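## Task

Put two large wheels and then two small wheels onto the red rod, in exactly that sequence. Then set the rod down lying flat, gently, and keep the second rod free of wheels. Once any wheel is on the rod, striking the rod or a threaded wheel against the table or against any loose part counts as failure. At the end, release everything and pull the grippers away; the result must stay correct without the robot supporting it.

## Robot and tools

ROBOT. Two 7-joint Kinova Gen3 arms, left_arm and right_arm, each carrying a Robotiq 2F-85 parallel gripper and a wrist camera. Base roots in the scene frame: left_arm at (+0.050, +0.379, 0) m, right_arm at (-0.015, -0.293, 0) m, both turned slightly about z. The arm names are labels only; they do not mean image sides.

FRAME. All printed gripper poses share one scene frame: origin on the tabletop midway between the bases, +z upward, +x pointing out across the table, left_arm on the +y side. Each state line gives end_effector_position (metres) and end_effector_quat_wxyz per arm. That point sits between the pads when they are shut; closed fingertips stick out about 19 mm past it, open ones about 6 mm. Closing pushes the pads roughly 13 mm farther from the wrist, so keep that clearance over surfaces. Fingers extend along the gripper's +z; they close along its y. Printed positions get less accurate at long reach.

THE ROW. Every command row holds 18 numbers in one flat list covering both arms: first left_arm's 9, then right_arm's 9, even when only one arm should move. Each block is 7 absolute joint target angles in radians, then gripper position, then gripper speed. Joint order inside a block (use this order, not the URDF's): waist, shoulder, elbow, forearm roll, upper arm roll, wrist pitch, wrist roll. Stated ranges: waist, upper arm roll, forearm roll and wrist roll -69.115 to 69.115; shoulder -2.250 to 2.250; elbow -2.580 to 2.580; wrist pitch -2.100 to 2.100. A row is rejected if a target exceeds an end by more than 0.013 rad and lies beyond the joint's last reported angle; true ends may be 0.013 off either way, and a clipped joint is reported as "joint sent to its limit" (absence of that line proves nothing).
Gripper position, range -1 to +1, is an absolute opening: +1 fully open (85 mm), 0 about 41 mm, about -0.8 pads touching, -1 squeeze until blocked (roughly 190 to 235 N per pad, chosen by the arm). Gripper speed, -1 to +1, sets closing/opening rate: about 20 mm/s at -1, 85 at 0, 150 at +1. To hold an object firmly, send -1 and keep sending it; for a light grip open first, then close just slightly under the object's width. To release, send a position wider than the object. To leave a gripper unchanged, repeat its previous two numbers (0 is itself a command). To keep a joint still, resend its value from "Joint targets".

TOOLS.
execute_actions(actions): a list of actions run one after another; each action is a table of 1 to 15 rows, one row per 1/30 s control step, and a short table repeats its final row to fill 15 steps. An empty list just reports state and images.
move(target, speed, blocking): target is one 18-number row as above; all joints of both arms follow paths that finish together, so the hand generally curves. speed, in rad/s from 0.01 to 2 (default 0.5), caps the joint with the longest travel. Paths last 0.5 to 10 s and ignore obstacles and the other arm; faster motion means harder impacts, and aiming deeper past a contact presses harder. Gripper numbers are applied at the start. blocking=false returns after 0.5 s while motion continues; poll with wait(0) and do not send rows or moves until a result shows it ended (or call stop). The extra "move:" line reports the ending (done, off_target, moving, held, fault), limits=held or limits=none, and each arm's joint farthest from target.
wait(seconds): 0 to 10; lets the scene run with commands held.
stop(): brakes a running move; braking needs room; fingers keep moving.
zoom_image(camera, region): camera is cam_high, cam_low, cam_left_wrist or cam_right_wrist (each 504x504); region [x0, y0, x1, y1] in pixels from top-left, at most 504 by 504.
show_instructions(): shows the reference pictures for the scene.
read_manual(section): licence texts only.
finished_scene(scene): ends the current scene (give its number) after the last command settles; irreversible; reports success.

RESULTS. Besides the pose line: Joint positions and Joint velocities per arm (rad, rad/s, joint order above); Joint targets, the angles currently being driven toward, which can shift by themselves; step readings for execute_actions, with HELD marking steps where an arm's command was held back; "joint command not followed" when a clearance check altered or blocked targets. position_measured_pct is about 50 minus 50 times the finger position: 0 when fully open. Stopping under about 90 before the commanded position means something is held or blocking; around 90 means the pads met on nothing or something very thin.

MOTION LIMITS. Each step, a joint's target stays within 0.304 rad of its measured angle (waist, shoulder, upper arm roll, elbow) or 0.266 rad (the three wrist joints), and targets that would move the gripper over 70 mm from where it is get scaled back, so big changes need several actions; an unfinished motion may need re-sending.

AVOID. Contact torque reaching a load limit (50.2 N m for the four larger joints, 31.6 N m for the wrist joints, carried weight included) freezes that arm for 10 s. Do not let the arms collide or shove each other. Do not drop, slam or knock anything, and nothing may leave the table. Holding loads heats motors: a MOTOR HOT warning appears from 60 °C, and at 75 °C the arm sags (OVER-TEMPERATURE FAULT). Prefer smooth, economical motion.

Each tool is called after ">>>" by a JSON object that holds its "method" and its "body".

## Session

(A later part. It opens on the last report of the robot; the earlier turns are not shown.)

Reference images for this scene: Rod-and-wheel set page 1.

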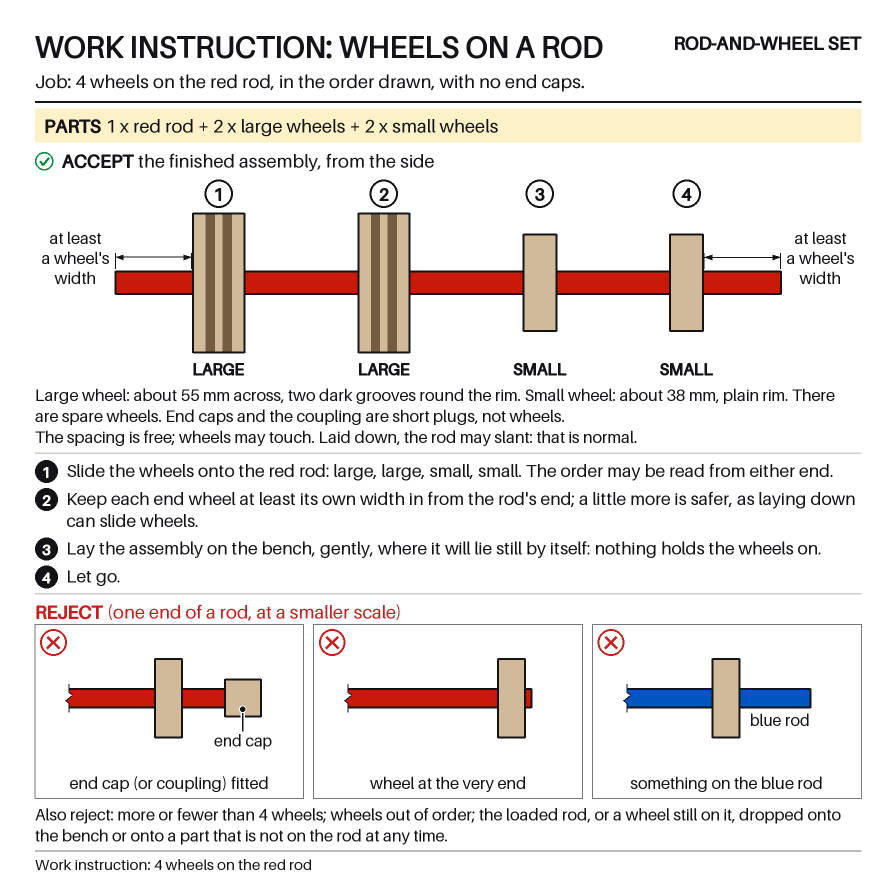

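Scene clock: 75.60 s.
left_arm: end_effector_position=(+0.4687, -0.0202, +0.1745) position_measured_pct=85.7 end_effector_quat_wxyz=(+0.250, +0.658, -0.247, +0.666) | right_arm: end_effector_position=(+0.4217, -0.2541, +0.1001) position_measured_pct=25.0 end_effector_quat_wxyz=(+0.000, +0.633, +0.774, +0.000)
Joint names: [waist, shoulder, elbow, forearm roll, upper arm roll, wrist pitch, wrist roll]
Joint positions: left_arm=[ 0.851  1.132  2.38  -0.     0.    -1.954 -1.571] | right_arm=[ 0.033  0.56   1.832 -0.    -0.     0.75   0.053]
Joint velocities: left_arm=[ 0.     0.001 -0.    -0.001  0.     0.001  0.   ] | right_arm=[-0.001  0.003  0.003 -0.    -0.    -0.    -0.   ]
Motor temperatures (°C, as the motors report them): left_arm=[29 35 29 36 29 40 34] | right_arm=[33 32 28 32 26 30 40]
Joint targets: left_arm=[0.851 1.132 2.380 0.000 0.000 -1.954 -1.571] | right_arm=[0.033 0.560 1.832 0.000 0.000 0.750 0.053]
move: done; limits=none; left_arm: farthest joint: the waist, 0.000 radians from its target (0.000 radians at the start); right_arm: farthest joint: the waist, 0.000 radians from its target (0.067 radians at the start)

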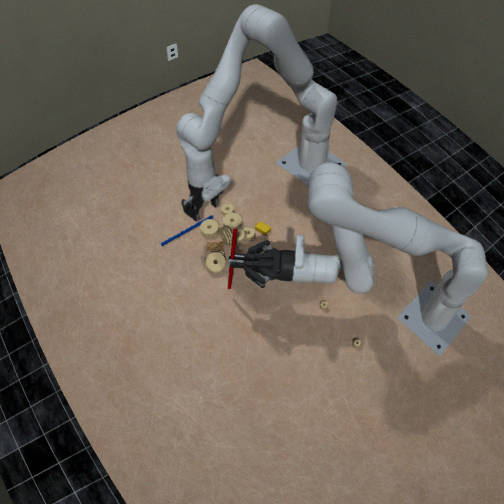

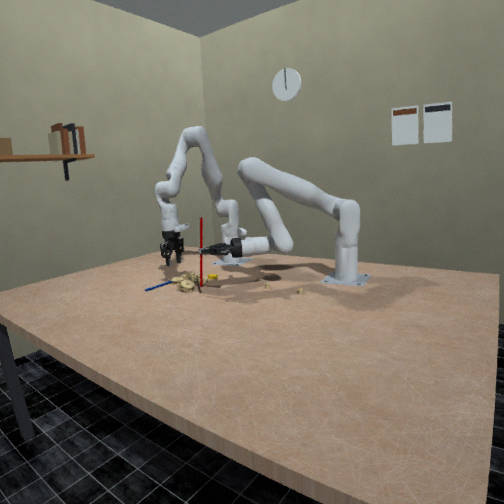

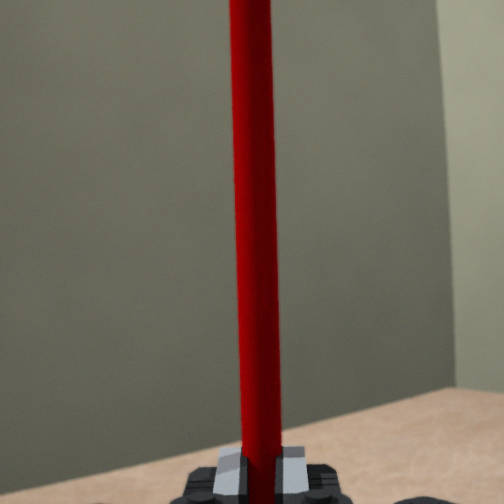

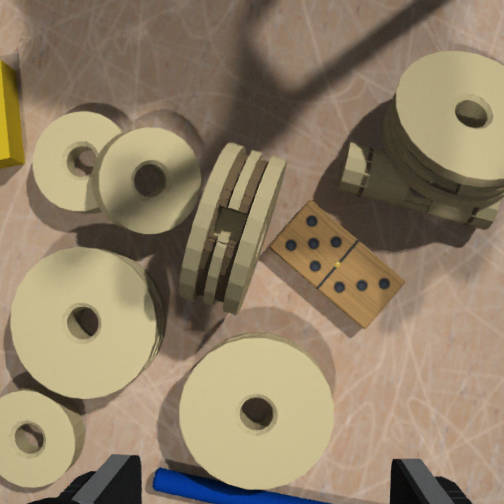

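>>> {"method": "move", "body": {"target": [0.851,1.132,2.38,0,0,-1.954,-1.5708,-1,0, 0.0242,0.6526,1.8798,0,0,0.6092,0.0444,0.5,0], "speed": 0.4}}

Scene clock: 80.03 s.
left_arm: end_effector_position=(+0.4687, -0.0202, +0.1745) position_measured_pct=85.7 end_effector_quat_wxyz=(+0.250, +0.658, -0.247, +0.666) | right_arm: end_effector_position=(+0.4191, -0.2507, +0.0501) position_measured_pct=25.0 end_effector_quat_wxyz=(+0.000, +0.633, +0.774, +0.000)
Joint names: [waist, shoulder, elbow, forearm roll, upper arm roll, wrist pitch, wrist roll]
Joint positions: left_arm=[ 0.851  1.132  2.38  -0.     0.    -1.954 -1.571] | right_arm=[ 0.024  0.652  1.88  -0.    -0.     0.609  0.044]
Joint velocities: left_arm=[-0.     0.    -0.001  0.001 -0.    -0.    -0.001] | right_arm=[-0.     0.003  0.001 -0.    -0.    -0.    -0.   ]
Motor temperatures (°C, as the motors report them): left_arm=[29 35 29 36 29 40 34] | right_arm=[33 32 28 32 26 30 40]
Joint targets: left_arm=[0.851 1.132 2.380 0.000 0.000 -1.954 -1.571] | right_arm=[0.024 0.653 1.880 0.000 0.000 0.609 0.044]
move: done; limits=none; left_arm: farthest joint: the waist, 0.000 radians from its target (0.000 radians at the start); right_arm: farthest joint: the waist, 0.000 radians from its target (0.008 radians at the start)

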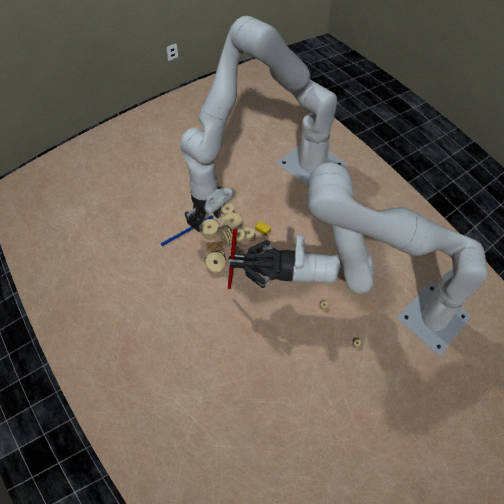

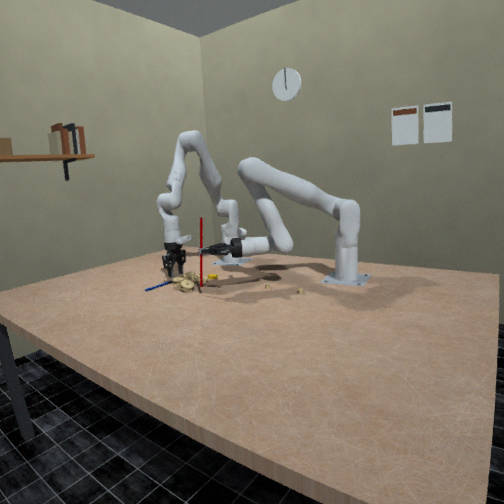

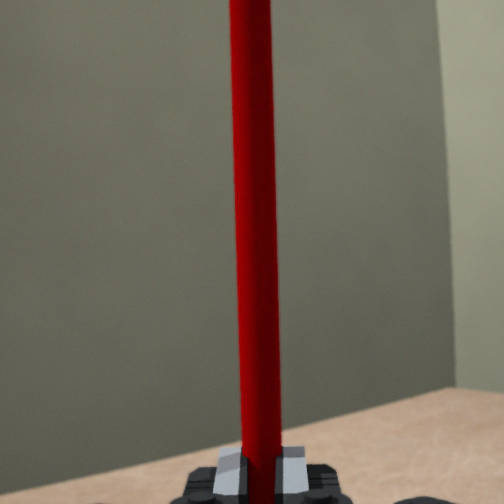

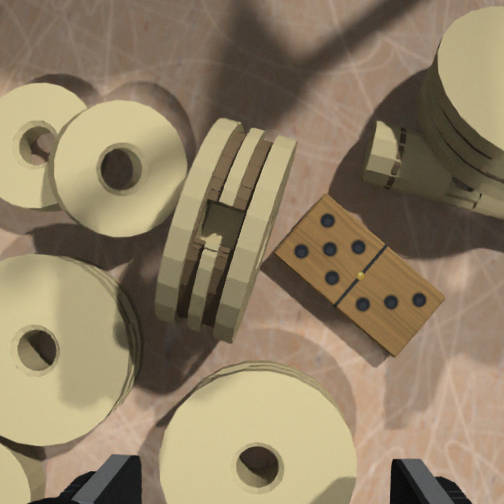

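>>> {"method": "move", "body": {"target": [0.851,1.132,2.38,0,0,-1.954,-1.5708,-1,0, 0.0242,0.7137,1.8974,0,0,0.5305,0.0444,0.5,0], "speed": 0.15}}

>>> {"method": "move", "body": {"target": [0.851,1.132,2.38,0,0,-1.954,-1.5708,-1,0, 0.0242,0.7137,1.8974,0,0,0.5305,0.0444,-1,0], "speed": 0.15}}

>>> {"method": "move", "body": {"target": [0.851,1.132,2.38,0,0,-1.954,-1.5708,-1,0, -0.05,0.30,1.35,0,0,1.4916,0.2,-1,0], "speed": 0.7}}

Scene clock: 83.33 s.
left_arm: end_effector_position=(+0.4687, -0.0202, +0.1745) position_measured_pct=85.7 end_effector_quat_wxyz=(+0.250, +0.658, -0.247, +0.666) | right_arm: end_effector_position=(+0.4182, -0.2508, +0.0205) position_measured_pct=25.0 end_effector_quat_wxyz=(+0.000, +0.633, +0.774, +0.000)
Joint names: [waist, shoulder, elbow, forearm roll, upper arm roll, wrist pitch, wrist roll]
Joint positions: left_arm=[ 0.851  1.132  2.38  -0.     0.    -1.954 -1.571] | right_arm=[ 0.024  0.713  1.897  0.    -0.     0.531  0.044]
Joint velocities: left_arm=[-0.001  0.001  0.     0.    -0.     0.    -0.   ] | right_arm=[-0.     0.003 -0.    -0.    -0.    -0.    -0.   ]
Motor temperatures (°C, as the motors report them): left_arm=[29 35 29 36 29 40 34] | right_arm=[33 32 28 32 26 30 40]
Joint targets: left_arm=[0.851 1.132 2.380 0.000 0.000 -1.954 -1.571] | right_arm=[0.024 0.714 1.897 0.000 0.000 0.530 0.044]
move: done; limits=none; left_arm: farthest joint: the waist, 0.000 radians from its target (0.000 radians at the start); right_arm: farthest joint: the waist, 0.000 radians from its target (0.000 radians at the start)

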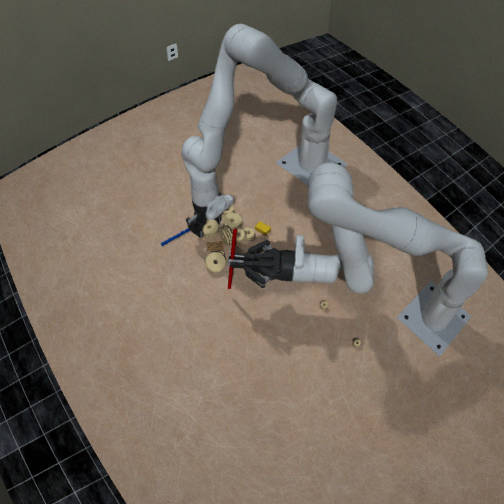

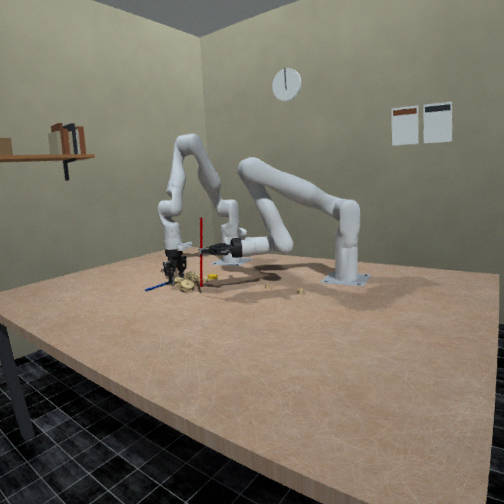

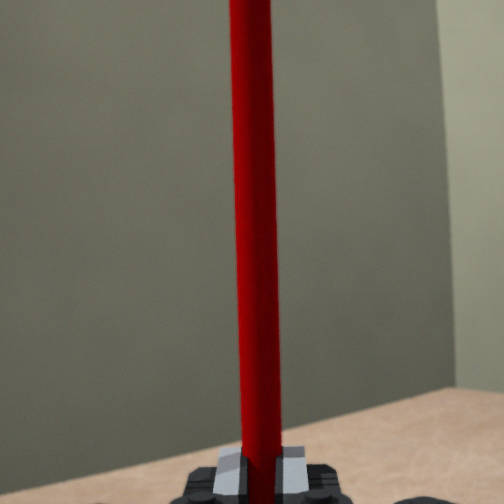

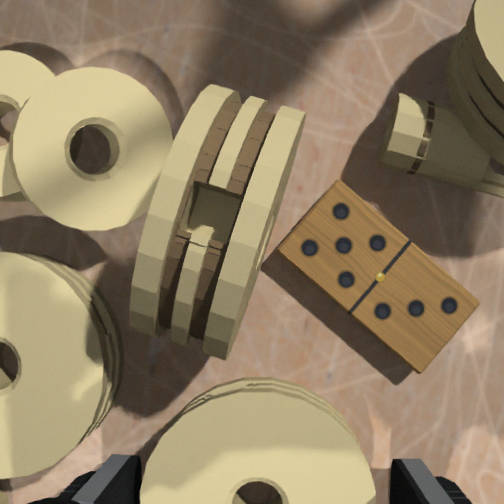

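Scene clock: 84.03 s.
left_arm: end_effector_position=(+0.4687, -0.0202, +0.1745) position_measured_pct=85.7 end_effector_quat_wxyz=(+0.250, +0.658, -0.247, +0.666) | right_arm: end_effector_position=(+0.4182, -0.2508, +0.0217) position_measured_pct=38.9 end_effector_quat_wxyz=(+0.000, +0.633, +0.774, +0.000)
Joint names: [waist, shoulder, elbow, forearm roll, upper arm roll, wrist pitch, wrist roll]
Joint positions: left_arm=[ 0.851  1.132  2.38  -0.     0.    -1.954 -1.571] | right_arm=[0.024 0.711 1.898 0.    0.    0.532 0.044]
Joint velocities: left_arm=[ 0.     0.001 -0.     0.002 -0.     0.     0.001] | right_arm=[-0. -0. -0.  0. -0. -0.  0.]
Motor temperatures (°C, as the motors report them): left_arm=[29 35 29 36 29 40 34] | right_arm=[33 32 28 32 26 30 40]
Joint targets: left_arm=[0.851 1.132 2.380 0.000 0.000 -1.954 -1.571] | right_arm=[0.024 0.714 1.897 0.000 0.000 0.530 0.044]
move: done; limits=none; left_arm: farthest joint: the waist, 0.000 radians from its target (0.000 radians at the start); right_arm: farthest joint: the shoulder, 0.003 radians from its target (0.000 radians at the start)

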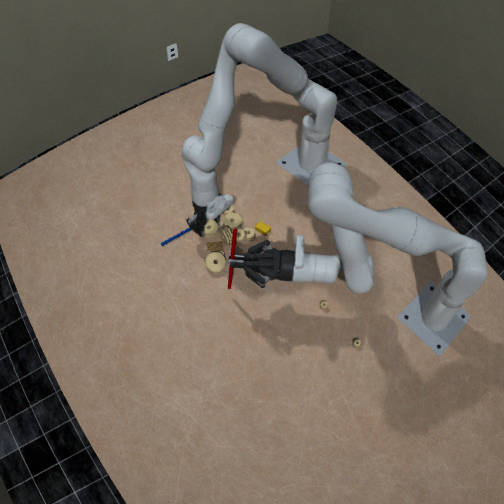

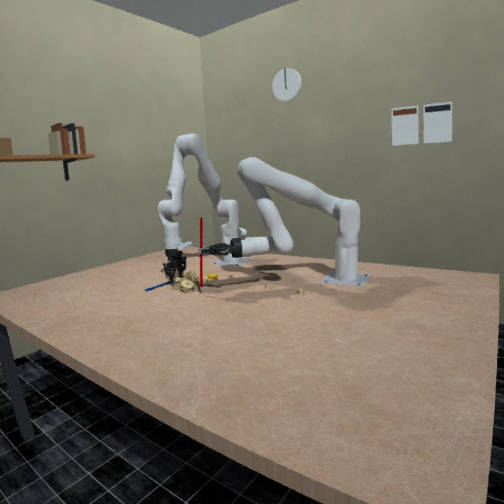

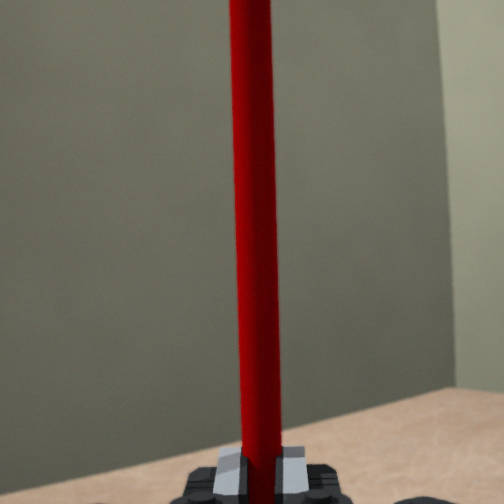

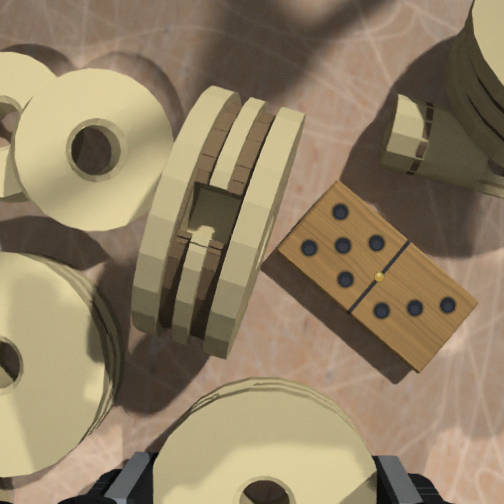

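Scene clock: 85.90 s.
left_arm: end_effector_position=(+0.4687, -0.0202, +0.1745) position_measured_pct=85.7 end_effector_quat_wxyz=(+0.250, +0.658, -0.247, +0.666) | right_arm: end_effector_position=(+0.4170, -0.2182, +0.3505) position_measured_pct=38.9 end_effector_quat_wxyz=(-0.000, +0.541, +0.841, -0.000)
Joint names: [waist, shoulder, elbow, forearm roll, upper arm roll, wrist pitch, wrist roll]
Joint positions: left_arm=[ 0.851  1.132  2.38  -0.    -0.    -1.954 -1.571] | right_arm=[-0.05   0.3    1.35  -0.    -0.     1.492  0.2  ]
Joint velocities: left_arm=[ 0.    -0.001 -0.001  0.002  0.    -0.    -0.   ] | right_arm=[-0.    -0.002  0.001 -0.    -0.     0.     0.   ]
Motor temperatures (°C, as the motors report them): left_arm=[29 35 29 36 29 40 34] | right_arm=[33 32 28 32 26 30 40]
Joint targets: left_arm=[0.851 1.132 2.380 0.000 0.000 -1.954 -1.571] | right_arm=[-0.050 0.300 1.350 0.000 0.000 1.492 0.200]
move: done; limits=none; left_arm: farthest joint: the waist, 0.000 radians from its target (0.000 radians at the start); right_arm: farthest joint: the waist, 0.000 radians from its target (0.074 radians at the start)

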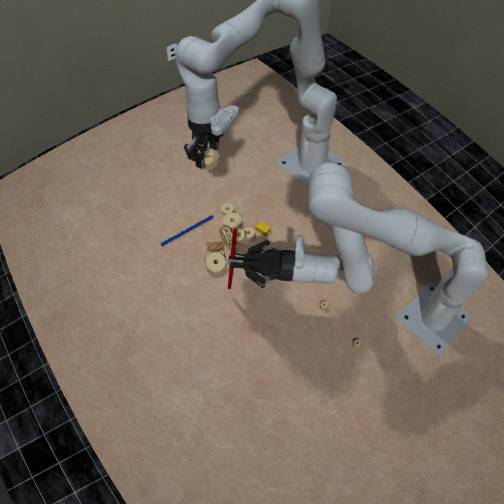

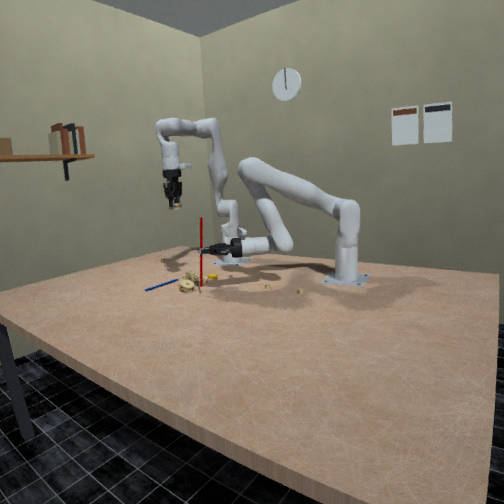

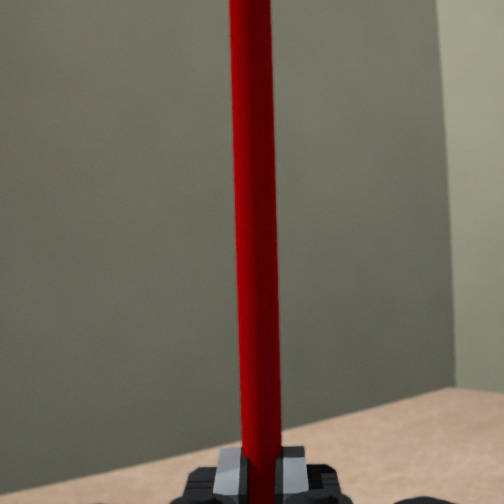

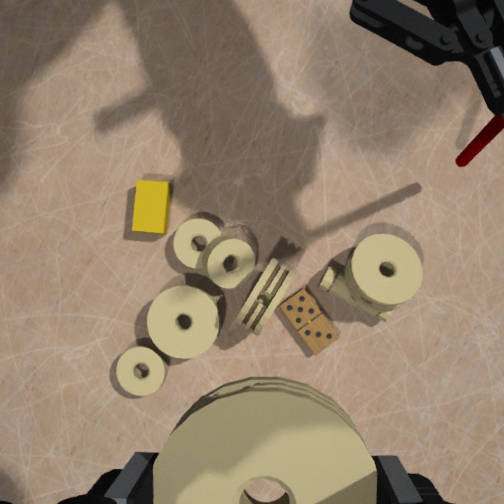

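>>> {"method": "move", "body": {"target": [0.851,1.132,2.38,0,0,-1.954,-1.5708,-1,0, -0.3601,0.6271,0.8297,0,0,1.6848,0.32,-1,0], "speed": 0.6}}

>>> {"method": "zoom_image", "body": {"camera": "cam_low", "region": [160,180,250,270]}}

>>> {"method": "zoom_image", "body": {"camera": "cam_high", "region": [180,170,290,290]}}

Scene clock: 91.37 s.
left_arm: end_effector_position=(+0.4687, -0.0202, +0.1745) position_measured_pct=85.7 end_effector_quat_wxyz=(+0.250, +0.658, -0.247, +0.666) | right_arm: end_effector_position=(+0.4778, -0.0277, +0.3501) position_measured_pct=38.9 end_effector_quat_wxyz=(+0.000, +0.349, +0.937, +0.000)
Joint names: [waist, shoulder, elbow, forearm roll, upper arm roll, wrist pitch, wrist roll]
Joint positions: left_arm=[ 0.851  1.132  2.38  -0.     0.    -1.954 -1.571] | right_arm=[-0.36   0.627  0.83  -0.    -0.     1.685  0.32 ]
Joint velocities: left_arm=[-0.001 -0.    -0.     0.001  0.    -0.     0.   ] | right_arm=[-0.003  0.003 -0.001  0.     0.     0.     0.   ]
Motor temperatures (°C, as the motors report them): left_arm=[29 35 29 36 29 40 34] | right_arm=[33 32 28 32 26 30 40]
Joint targets: left_arm=[0.851 1.132 2.380 0.000 0.000 -1.954 -1.571] | right_arm=[-0.360 0.627 0.830 0.000 0.000 1.685 0.320]
move: done; limits=none; left_arm: farthest joint: the waist, 0.000 radians from its target (0.000 radians at the start); right_arm: farthest joint: the waist, 0.000 radians from its target (0.310 radians at the start)

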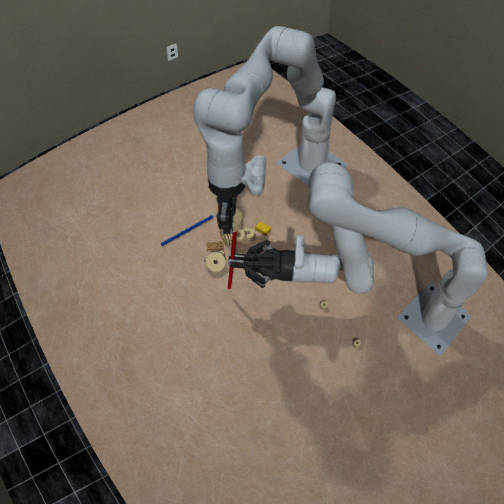

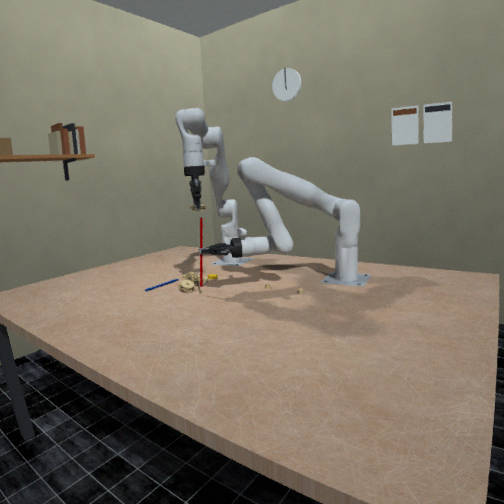

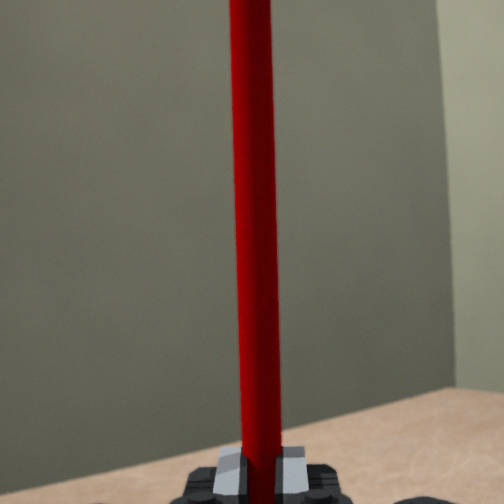

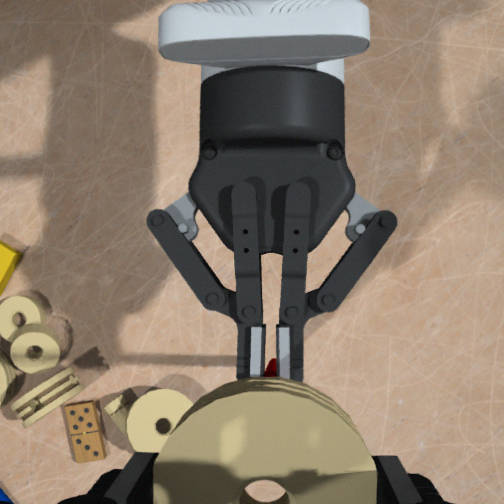

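Region (160, 180, 250, 270) of cam_low's 504x504 image, scaled by 5.600, with more detail than that image has.

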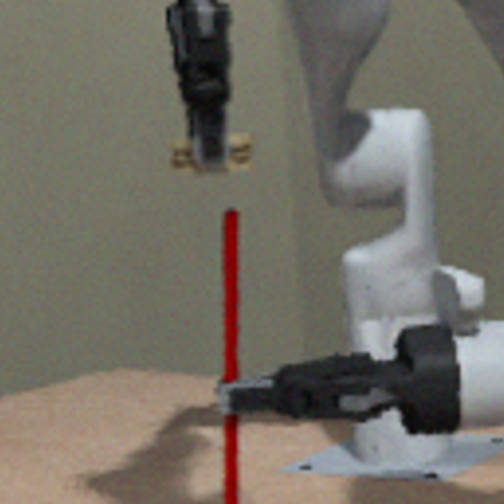

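Region (180, 170, 290, 290) of cam_high's 504x504 image, scaled by 4.200, with more detail than that image has; it fills the left 462 columns of this view, and the rest is white.

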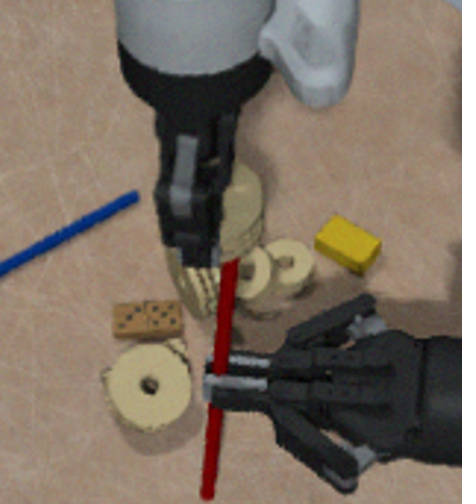

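>>> {"method": "move", "body": {"target": [0.851,1.132,2.38,0,0,-1.954,-1.5708,-1,0, -0.3683,0.6181,0.9095,0,0,1.6140,0.32,-1,0], "speed": 0.1}}

>>> {"method": "zoom_image", "body": {"camera": "cam_low", "region": [175,195,235,255]}}

>>> {"method": "zoom_image", "body": {"camera": "cam_right_wrist", "region": [180,340,360,504]}}

Scene clock: 112.30 s.
left_arm: end_effector_position=(+0.4687, -0.0202, +0.1745) position_measured_pct=85.7 end_effector_quat_wxyz=(+0.250, +0.658, -0.247, +0.666) | right_arm: end_effector_position=(+0.4744, -0.0242, +0.3299) position_measured_pct=38.9 end_effector_quat_wxyz=(-0.000, +0.345, +0.939, -0.000)
Joint names: [waist, shoulder, elbow, forearm roll, upper arm roll, wrist pitch, wrist roll]
Joint positions: left_arm=[ 0.851  1.132  2.38  -0.     0.    -1.954 -1.571] | right_arm=[-0.368  0.618  0.909 -0.    -0.     1.614  0.32 ]
Joint velocities: left_arm=[ 0.001 -0.002  0.001 -0.    -0.    -0.     0.   ] | right_arm=[ 0.    -0.001  0.    -0.     0.    -0.     0.   ]
Motor temperatures (°C, as the motors report them): left_arm=[29 35 28 36 29 40 34] | right_arm=[33 33 28 32 26 30 40]
Joint targets: left_arm=[0.851 1.132 2.380 0.000 0.000 -1.954 -1.571] | right_arm=[-0.368 0.618 0.909 0.000 0.000 1.614 0.320]
move: done; limits=none; left_arm: farthest joint: the waist, 0.000 radians from its target (0.000 radians at the start); right_arm: farthest joint: the waist, 0.000 radians from its target (0.008 radians at the start)

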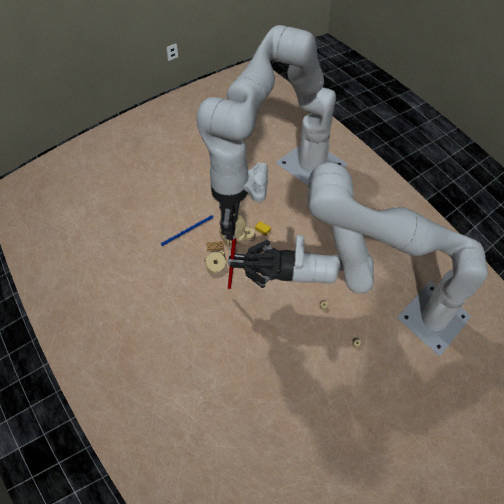

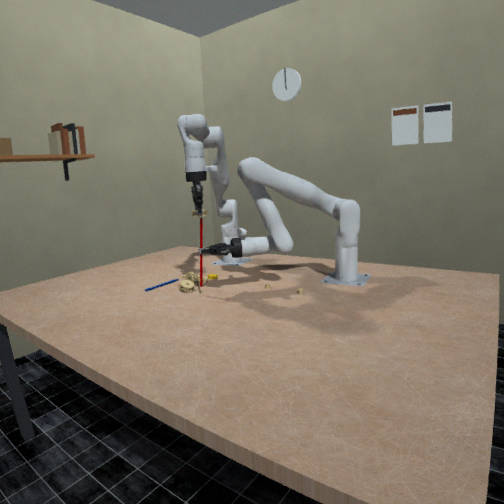

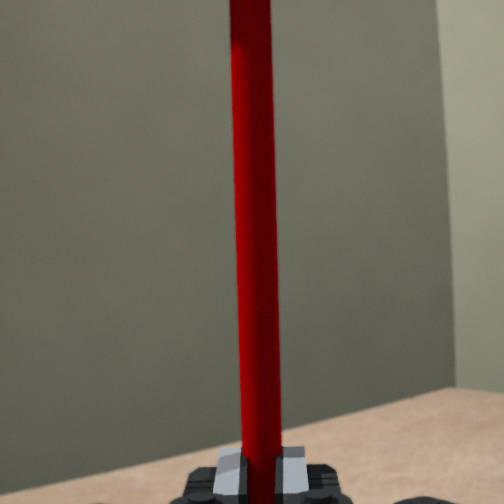

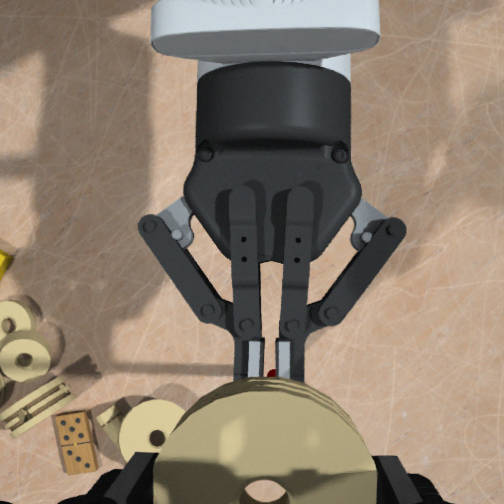

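Region (175, 195, 235, 255) of cam_low's 504x504 image, scaled by 8.400, with more detail than that image has.

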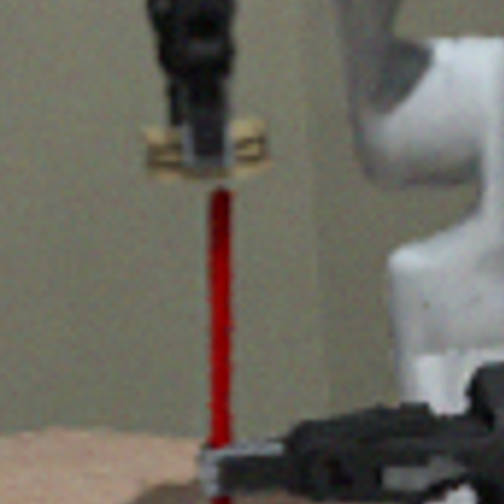

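Region (180, 340, 360, 504) of cam_right_wrist's 504x504 image, scaled by 2.800; it fills the top 459 rows of this view, and the rest is white.

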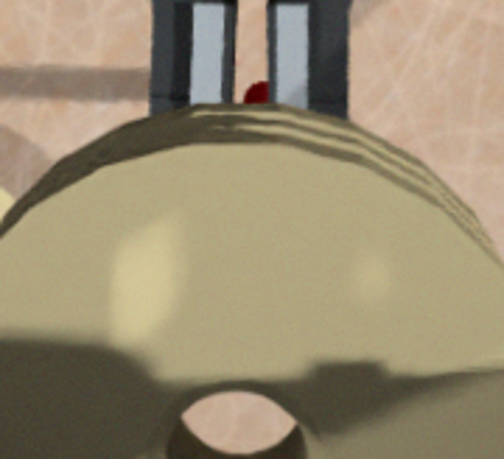

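>>> {"method": "execute_actions", "body": {"actions": []}}

Scene clock: 130.43 s.
left_arm: end_effector_position=(+0.4687, -0.0202, +0.1745) position_measured_pct=85.7 end_effector_quat_wxyz=(+0.250, +0.658, -0.247, +0.666) | right_arm: end_effector_position=(+0.4744, -0.0242, +0.3300) position_measured_pct=38.9 end_effector_quat_wxyz=(-0.000, +0.345, +0.939, -0.000)
Joint names: [waist, shoulder, elbow, forearm roll, upper arm roll, wrist pitch, wrist roll]
Joint positions: left_arm=[ 0.851  1.132  2.38   0.     0.    -1.954 -1.571] | right_arm=[-0.368  0.618  0.909 -0.     0.     1.614  0.32 ]
Joint velocities: left_arm=[-0.    -0.     0.     0.002  0.     0.     0.   ] | right_arm=[-0.    -0.     0.001 -0.    -0.     0.     0.   ]
Motor temperatures (°C, as the motors report them): left_arm=[29 35 28 36 29 40 34] | right_arm=[33 33 28 32 26 30 40]
Joint targets: left_arm=[0.851 1.132 2.380 0.000 0.000 -1.954 -1.571] | right_arm=[-0.368 0.618 0.909 0.000 0.000 1.614 0.320]

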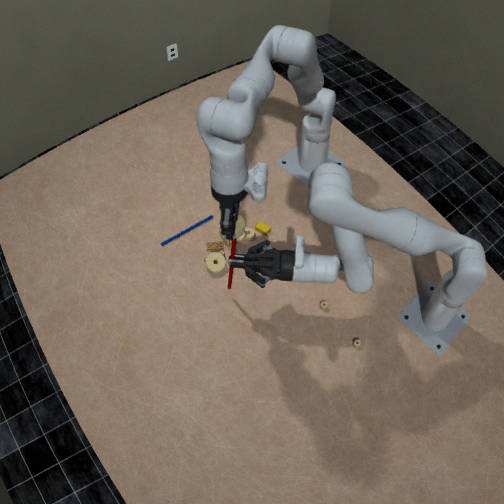

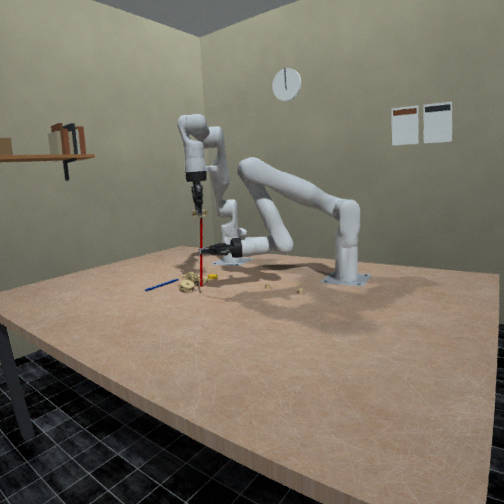

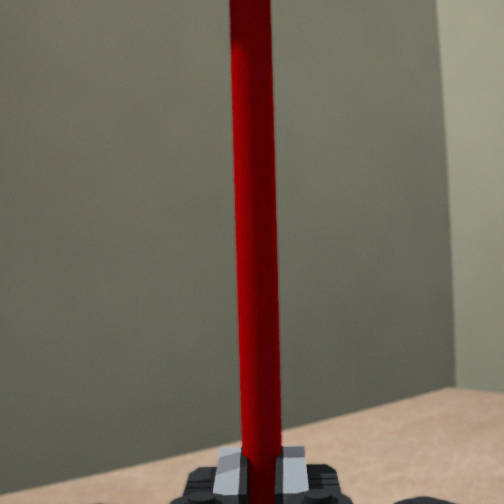

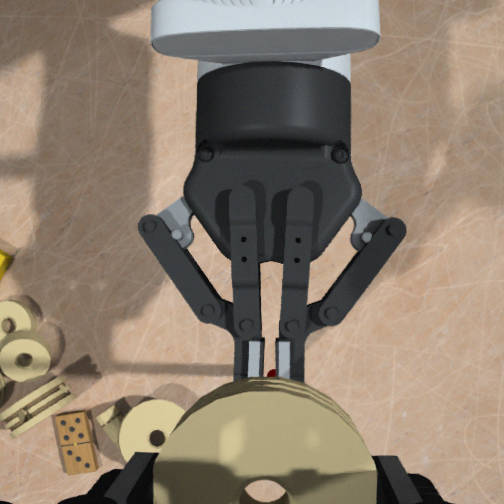

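>>> {"method": "move", "body": {"target": [0.851,1.132,2.38,0,0,-1.954,-1.5708,-1,0,-0.3800,0.6127,0.9191,0,0,1.6098,0.32,-1,0], "speed": 0.1}}

>>> {"method": "zoom_image", "body": {"camera": "cam_right_wrist", "region": [180, 340, 360, 504]}}

>>> {"method": "zoom_image", "body": {"camera": "cam_low", "region": [175, 195, 235, 255]}}

Scene clock: 135.53 s.
left_arm: end_effector_position=(+0.4687, -0.0202, +0.1745) position_measured_pct=85.7 end_effector_quat_wxyz=(+0.250, +0.658, -0.247, +0.666) | right_arm: end_effector_position=(+0.4697, -0.0195, +0.3300) position_measured_pct=38.9 end_effector_quat_wxyz=(-0.000, +0.339, +0.941, -0.000)
Joint names: [waist, shoulder, elbow, forearm roll, upper arm roll, wrist pitch, wrist roll]
Joint positions: left_arm=[ 0.851  1.132  2.38   0.     0.    -1.954 -1.571] | right_arm=[-0.38   0.613  0.919 -0.    -0.     1.61   0.32 ]
Joint velocities: left_arm=[ 0.     0.    -0.     0.001 -0.     0.001 -0.   ] | right_arm=[-0.001 -0.001 -0.002 -0.     0.    -0.    -0.   ]
Motor temperatures (°C, as the motors report them): left_arm=[29 35 28 36 29 40 34] | right_arm=[33 33 28 32 26 30 40]
Joint targets: left_arm=[0.851 1.132 2.380 0.000 0.000 -1.954 -1.571] | right_arm=[-0.380 0.613 0.919 0.000 0.000 1.610 0.320]
move: done; limits=none; left_arm: farthest joint: the waist, 0.000 radians from its target (0.000 radians at the start); right_arm: farthest joint: the waist, 0.000 radians from its target (0.012 radians at the start)

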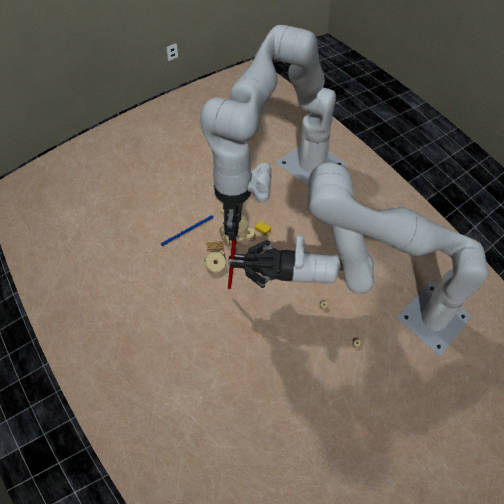

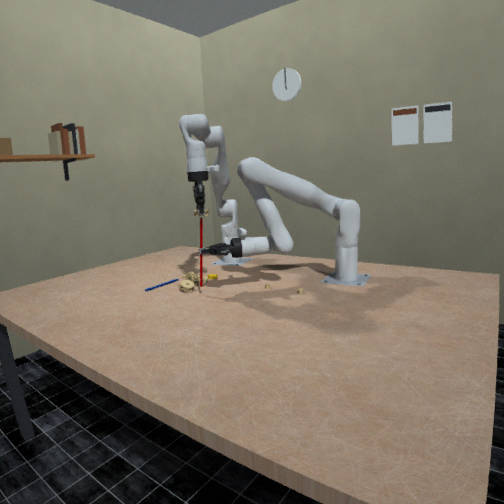

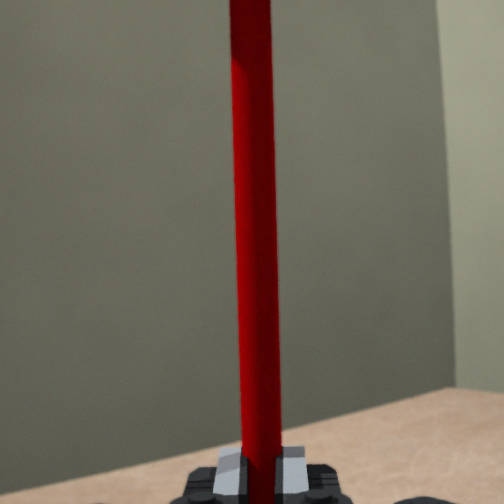

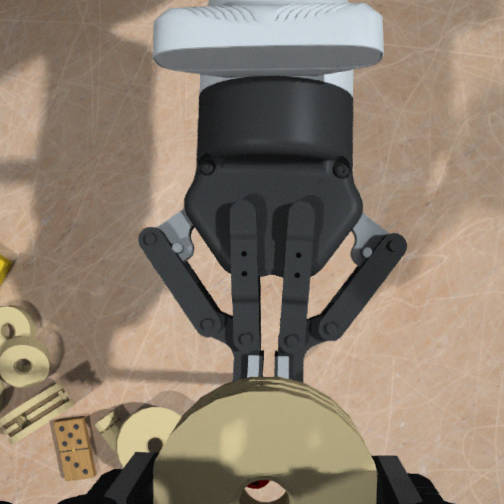

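Region (180, 340, 360, 504) of cam_right_wrist's 504x504 image, scaled by 2.800; it fills the top 459 rows of this view, and the rest is white.

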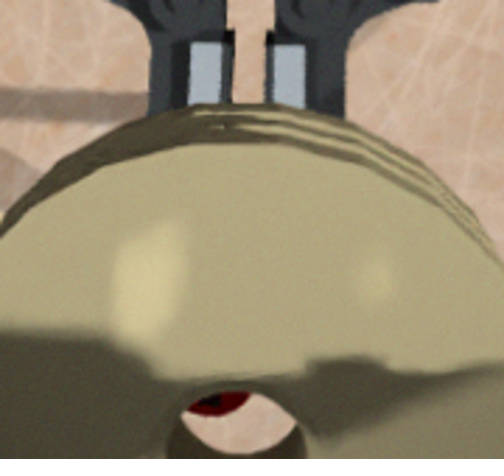

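Region (175, 195, 235, 255) of cam_low's 504x504 image, scaled by 8.400, with more detail than that image has.

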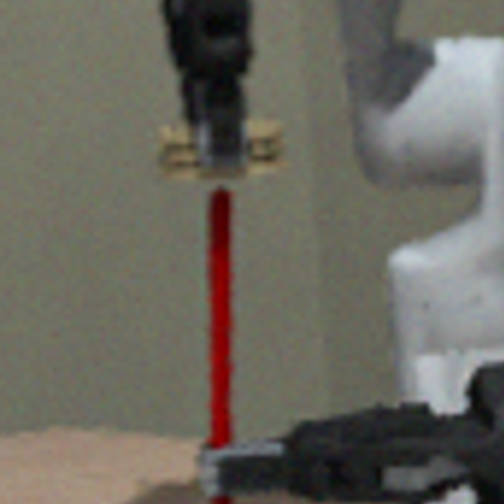

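>>> {"method": "move", "body": {"target": [0.851,1.132,2.38,0,0,-1.954,-1.5708,-1,0,-0.3790,0.6073,0.9287,0,0,1.6056,0.32,-1,0], "speed": 0.1}}

>>> {"method": "zoom_image", "body": {"camera": "cam_right_wrist", "region": [180, 340, 360, 504]}}

>>> {"method": "zoom_image", "body": {"camera": "cam_low", "region": [175, 195, 235, 255]}}

Scene clock: 142.87 s.
left_arm: end_effector_position=(+0.4687, -0.0202, +0.1745) position_measured_pct=85.7 end_effector_quat_wxyz=(+0.250, +0.658, -0.247, +0.666) | right_arm: end_effector_position=(+0.4684, -0.0209, +0.3299) position_measured_pct=38.9 end_effector_quat_wxyz=(-0.000, +0.340, +0.941, -0.000)
Joint names: [waist, shoulder, elbow, forearm roll, upper arm roll, wrist pitch, wrist roll]
Joint positions: left_arm=[ 0.851  1.132  2.38  -0.     0.    -1.954 -1.571] | right_arm=[-0.379  0.607  0.929  0.     0.     1.606  0.32 ]
Joint velocities: left_arm=[ 0.    -0.    -0.    -0.001 -0.     0.001  0.001] | right_arm=[-0.    -0.     0.001  0.    -0.    -0.     0.   ]
Motor temperatures (°C, as the motors report them): left_arm=[29 35 28 36 29 40 34] | right_arm=[33 33 28 32 26 30 40]
Joint targets: left_arm=[0.851 1.132 2.380 0.000 0.000 -1.954 -1.571] | right_arm=[-0.379 0.607 0.929 0.000 0.000 1.606 0.320]
move: done; limits=none; left_arm: farthest joint: the waist, 0.000 radians from its target (0.000 radians at the start); right_arm: farthest joint: the waist, 0.000 radians from its target (0.001 radians at the start)

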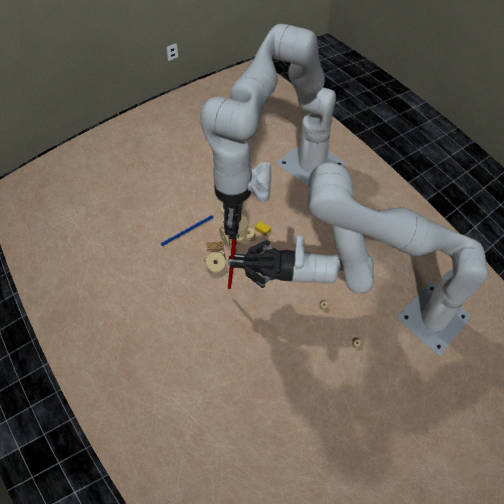

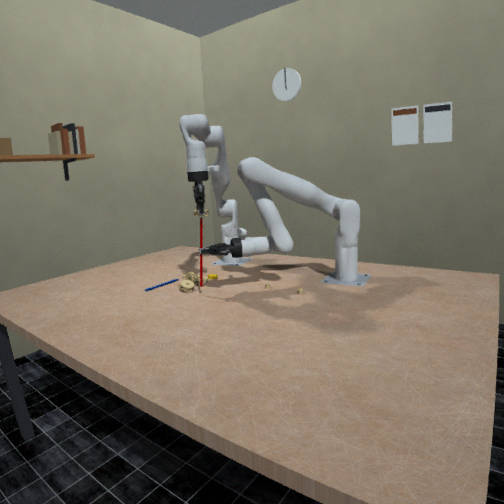

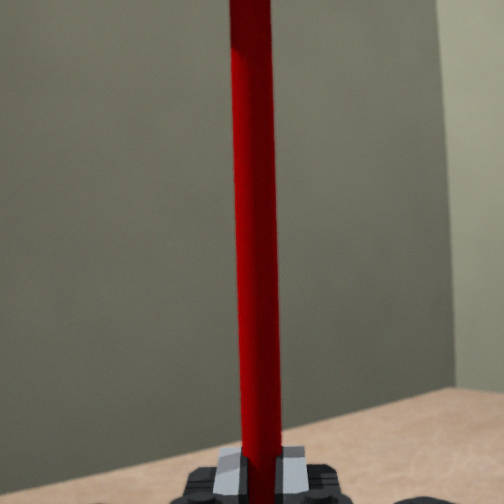

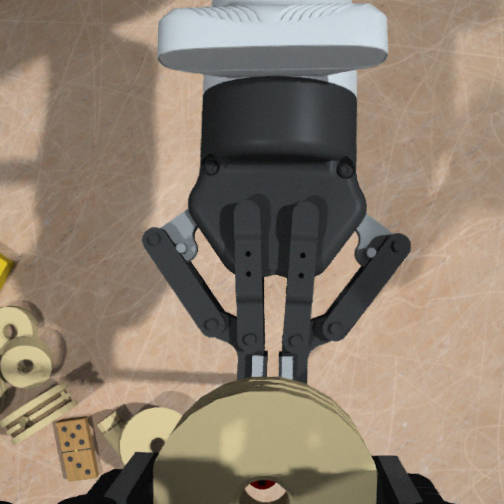

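Region (180, 340, 360, 504) of cam_right_wrist's 504x504 image, scaled by 2.800; it fills the top 459 rows of this view, and the rest is white.

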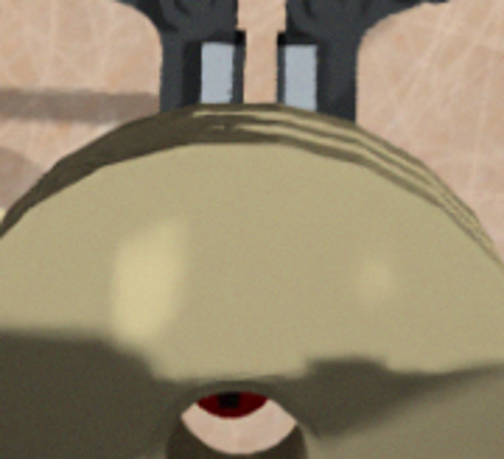

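Region (175, 195, 235, 255) of cam_low's 504x504 image, scaled by 8.400, with more detail than that image has.

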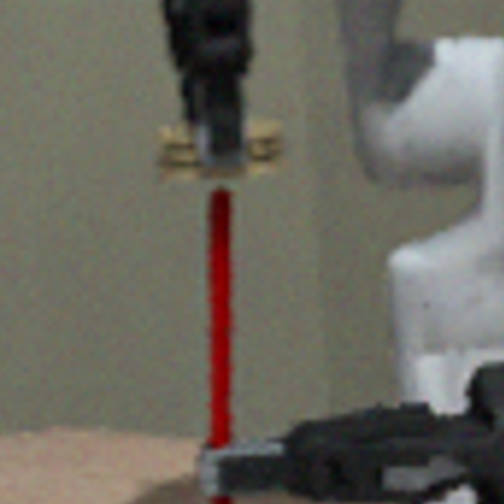

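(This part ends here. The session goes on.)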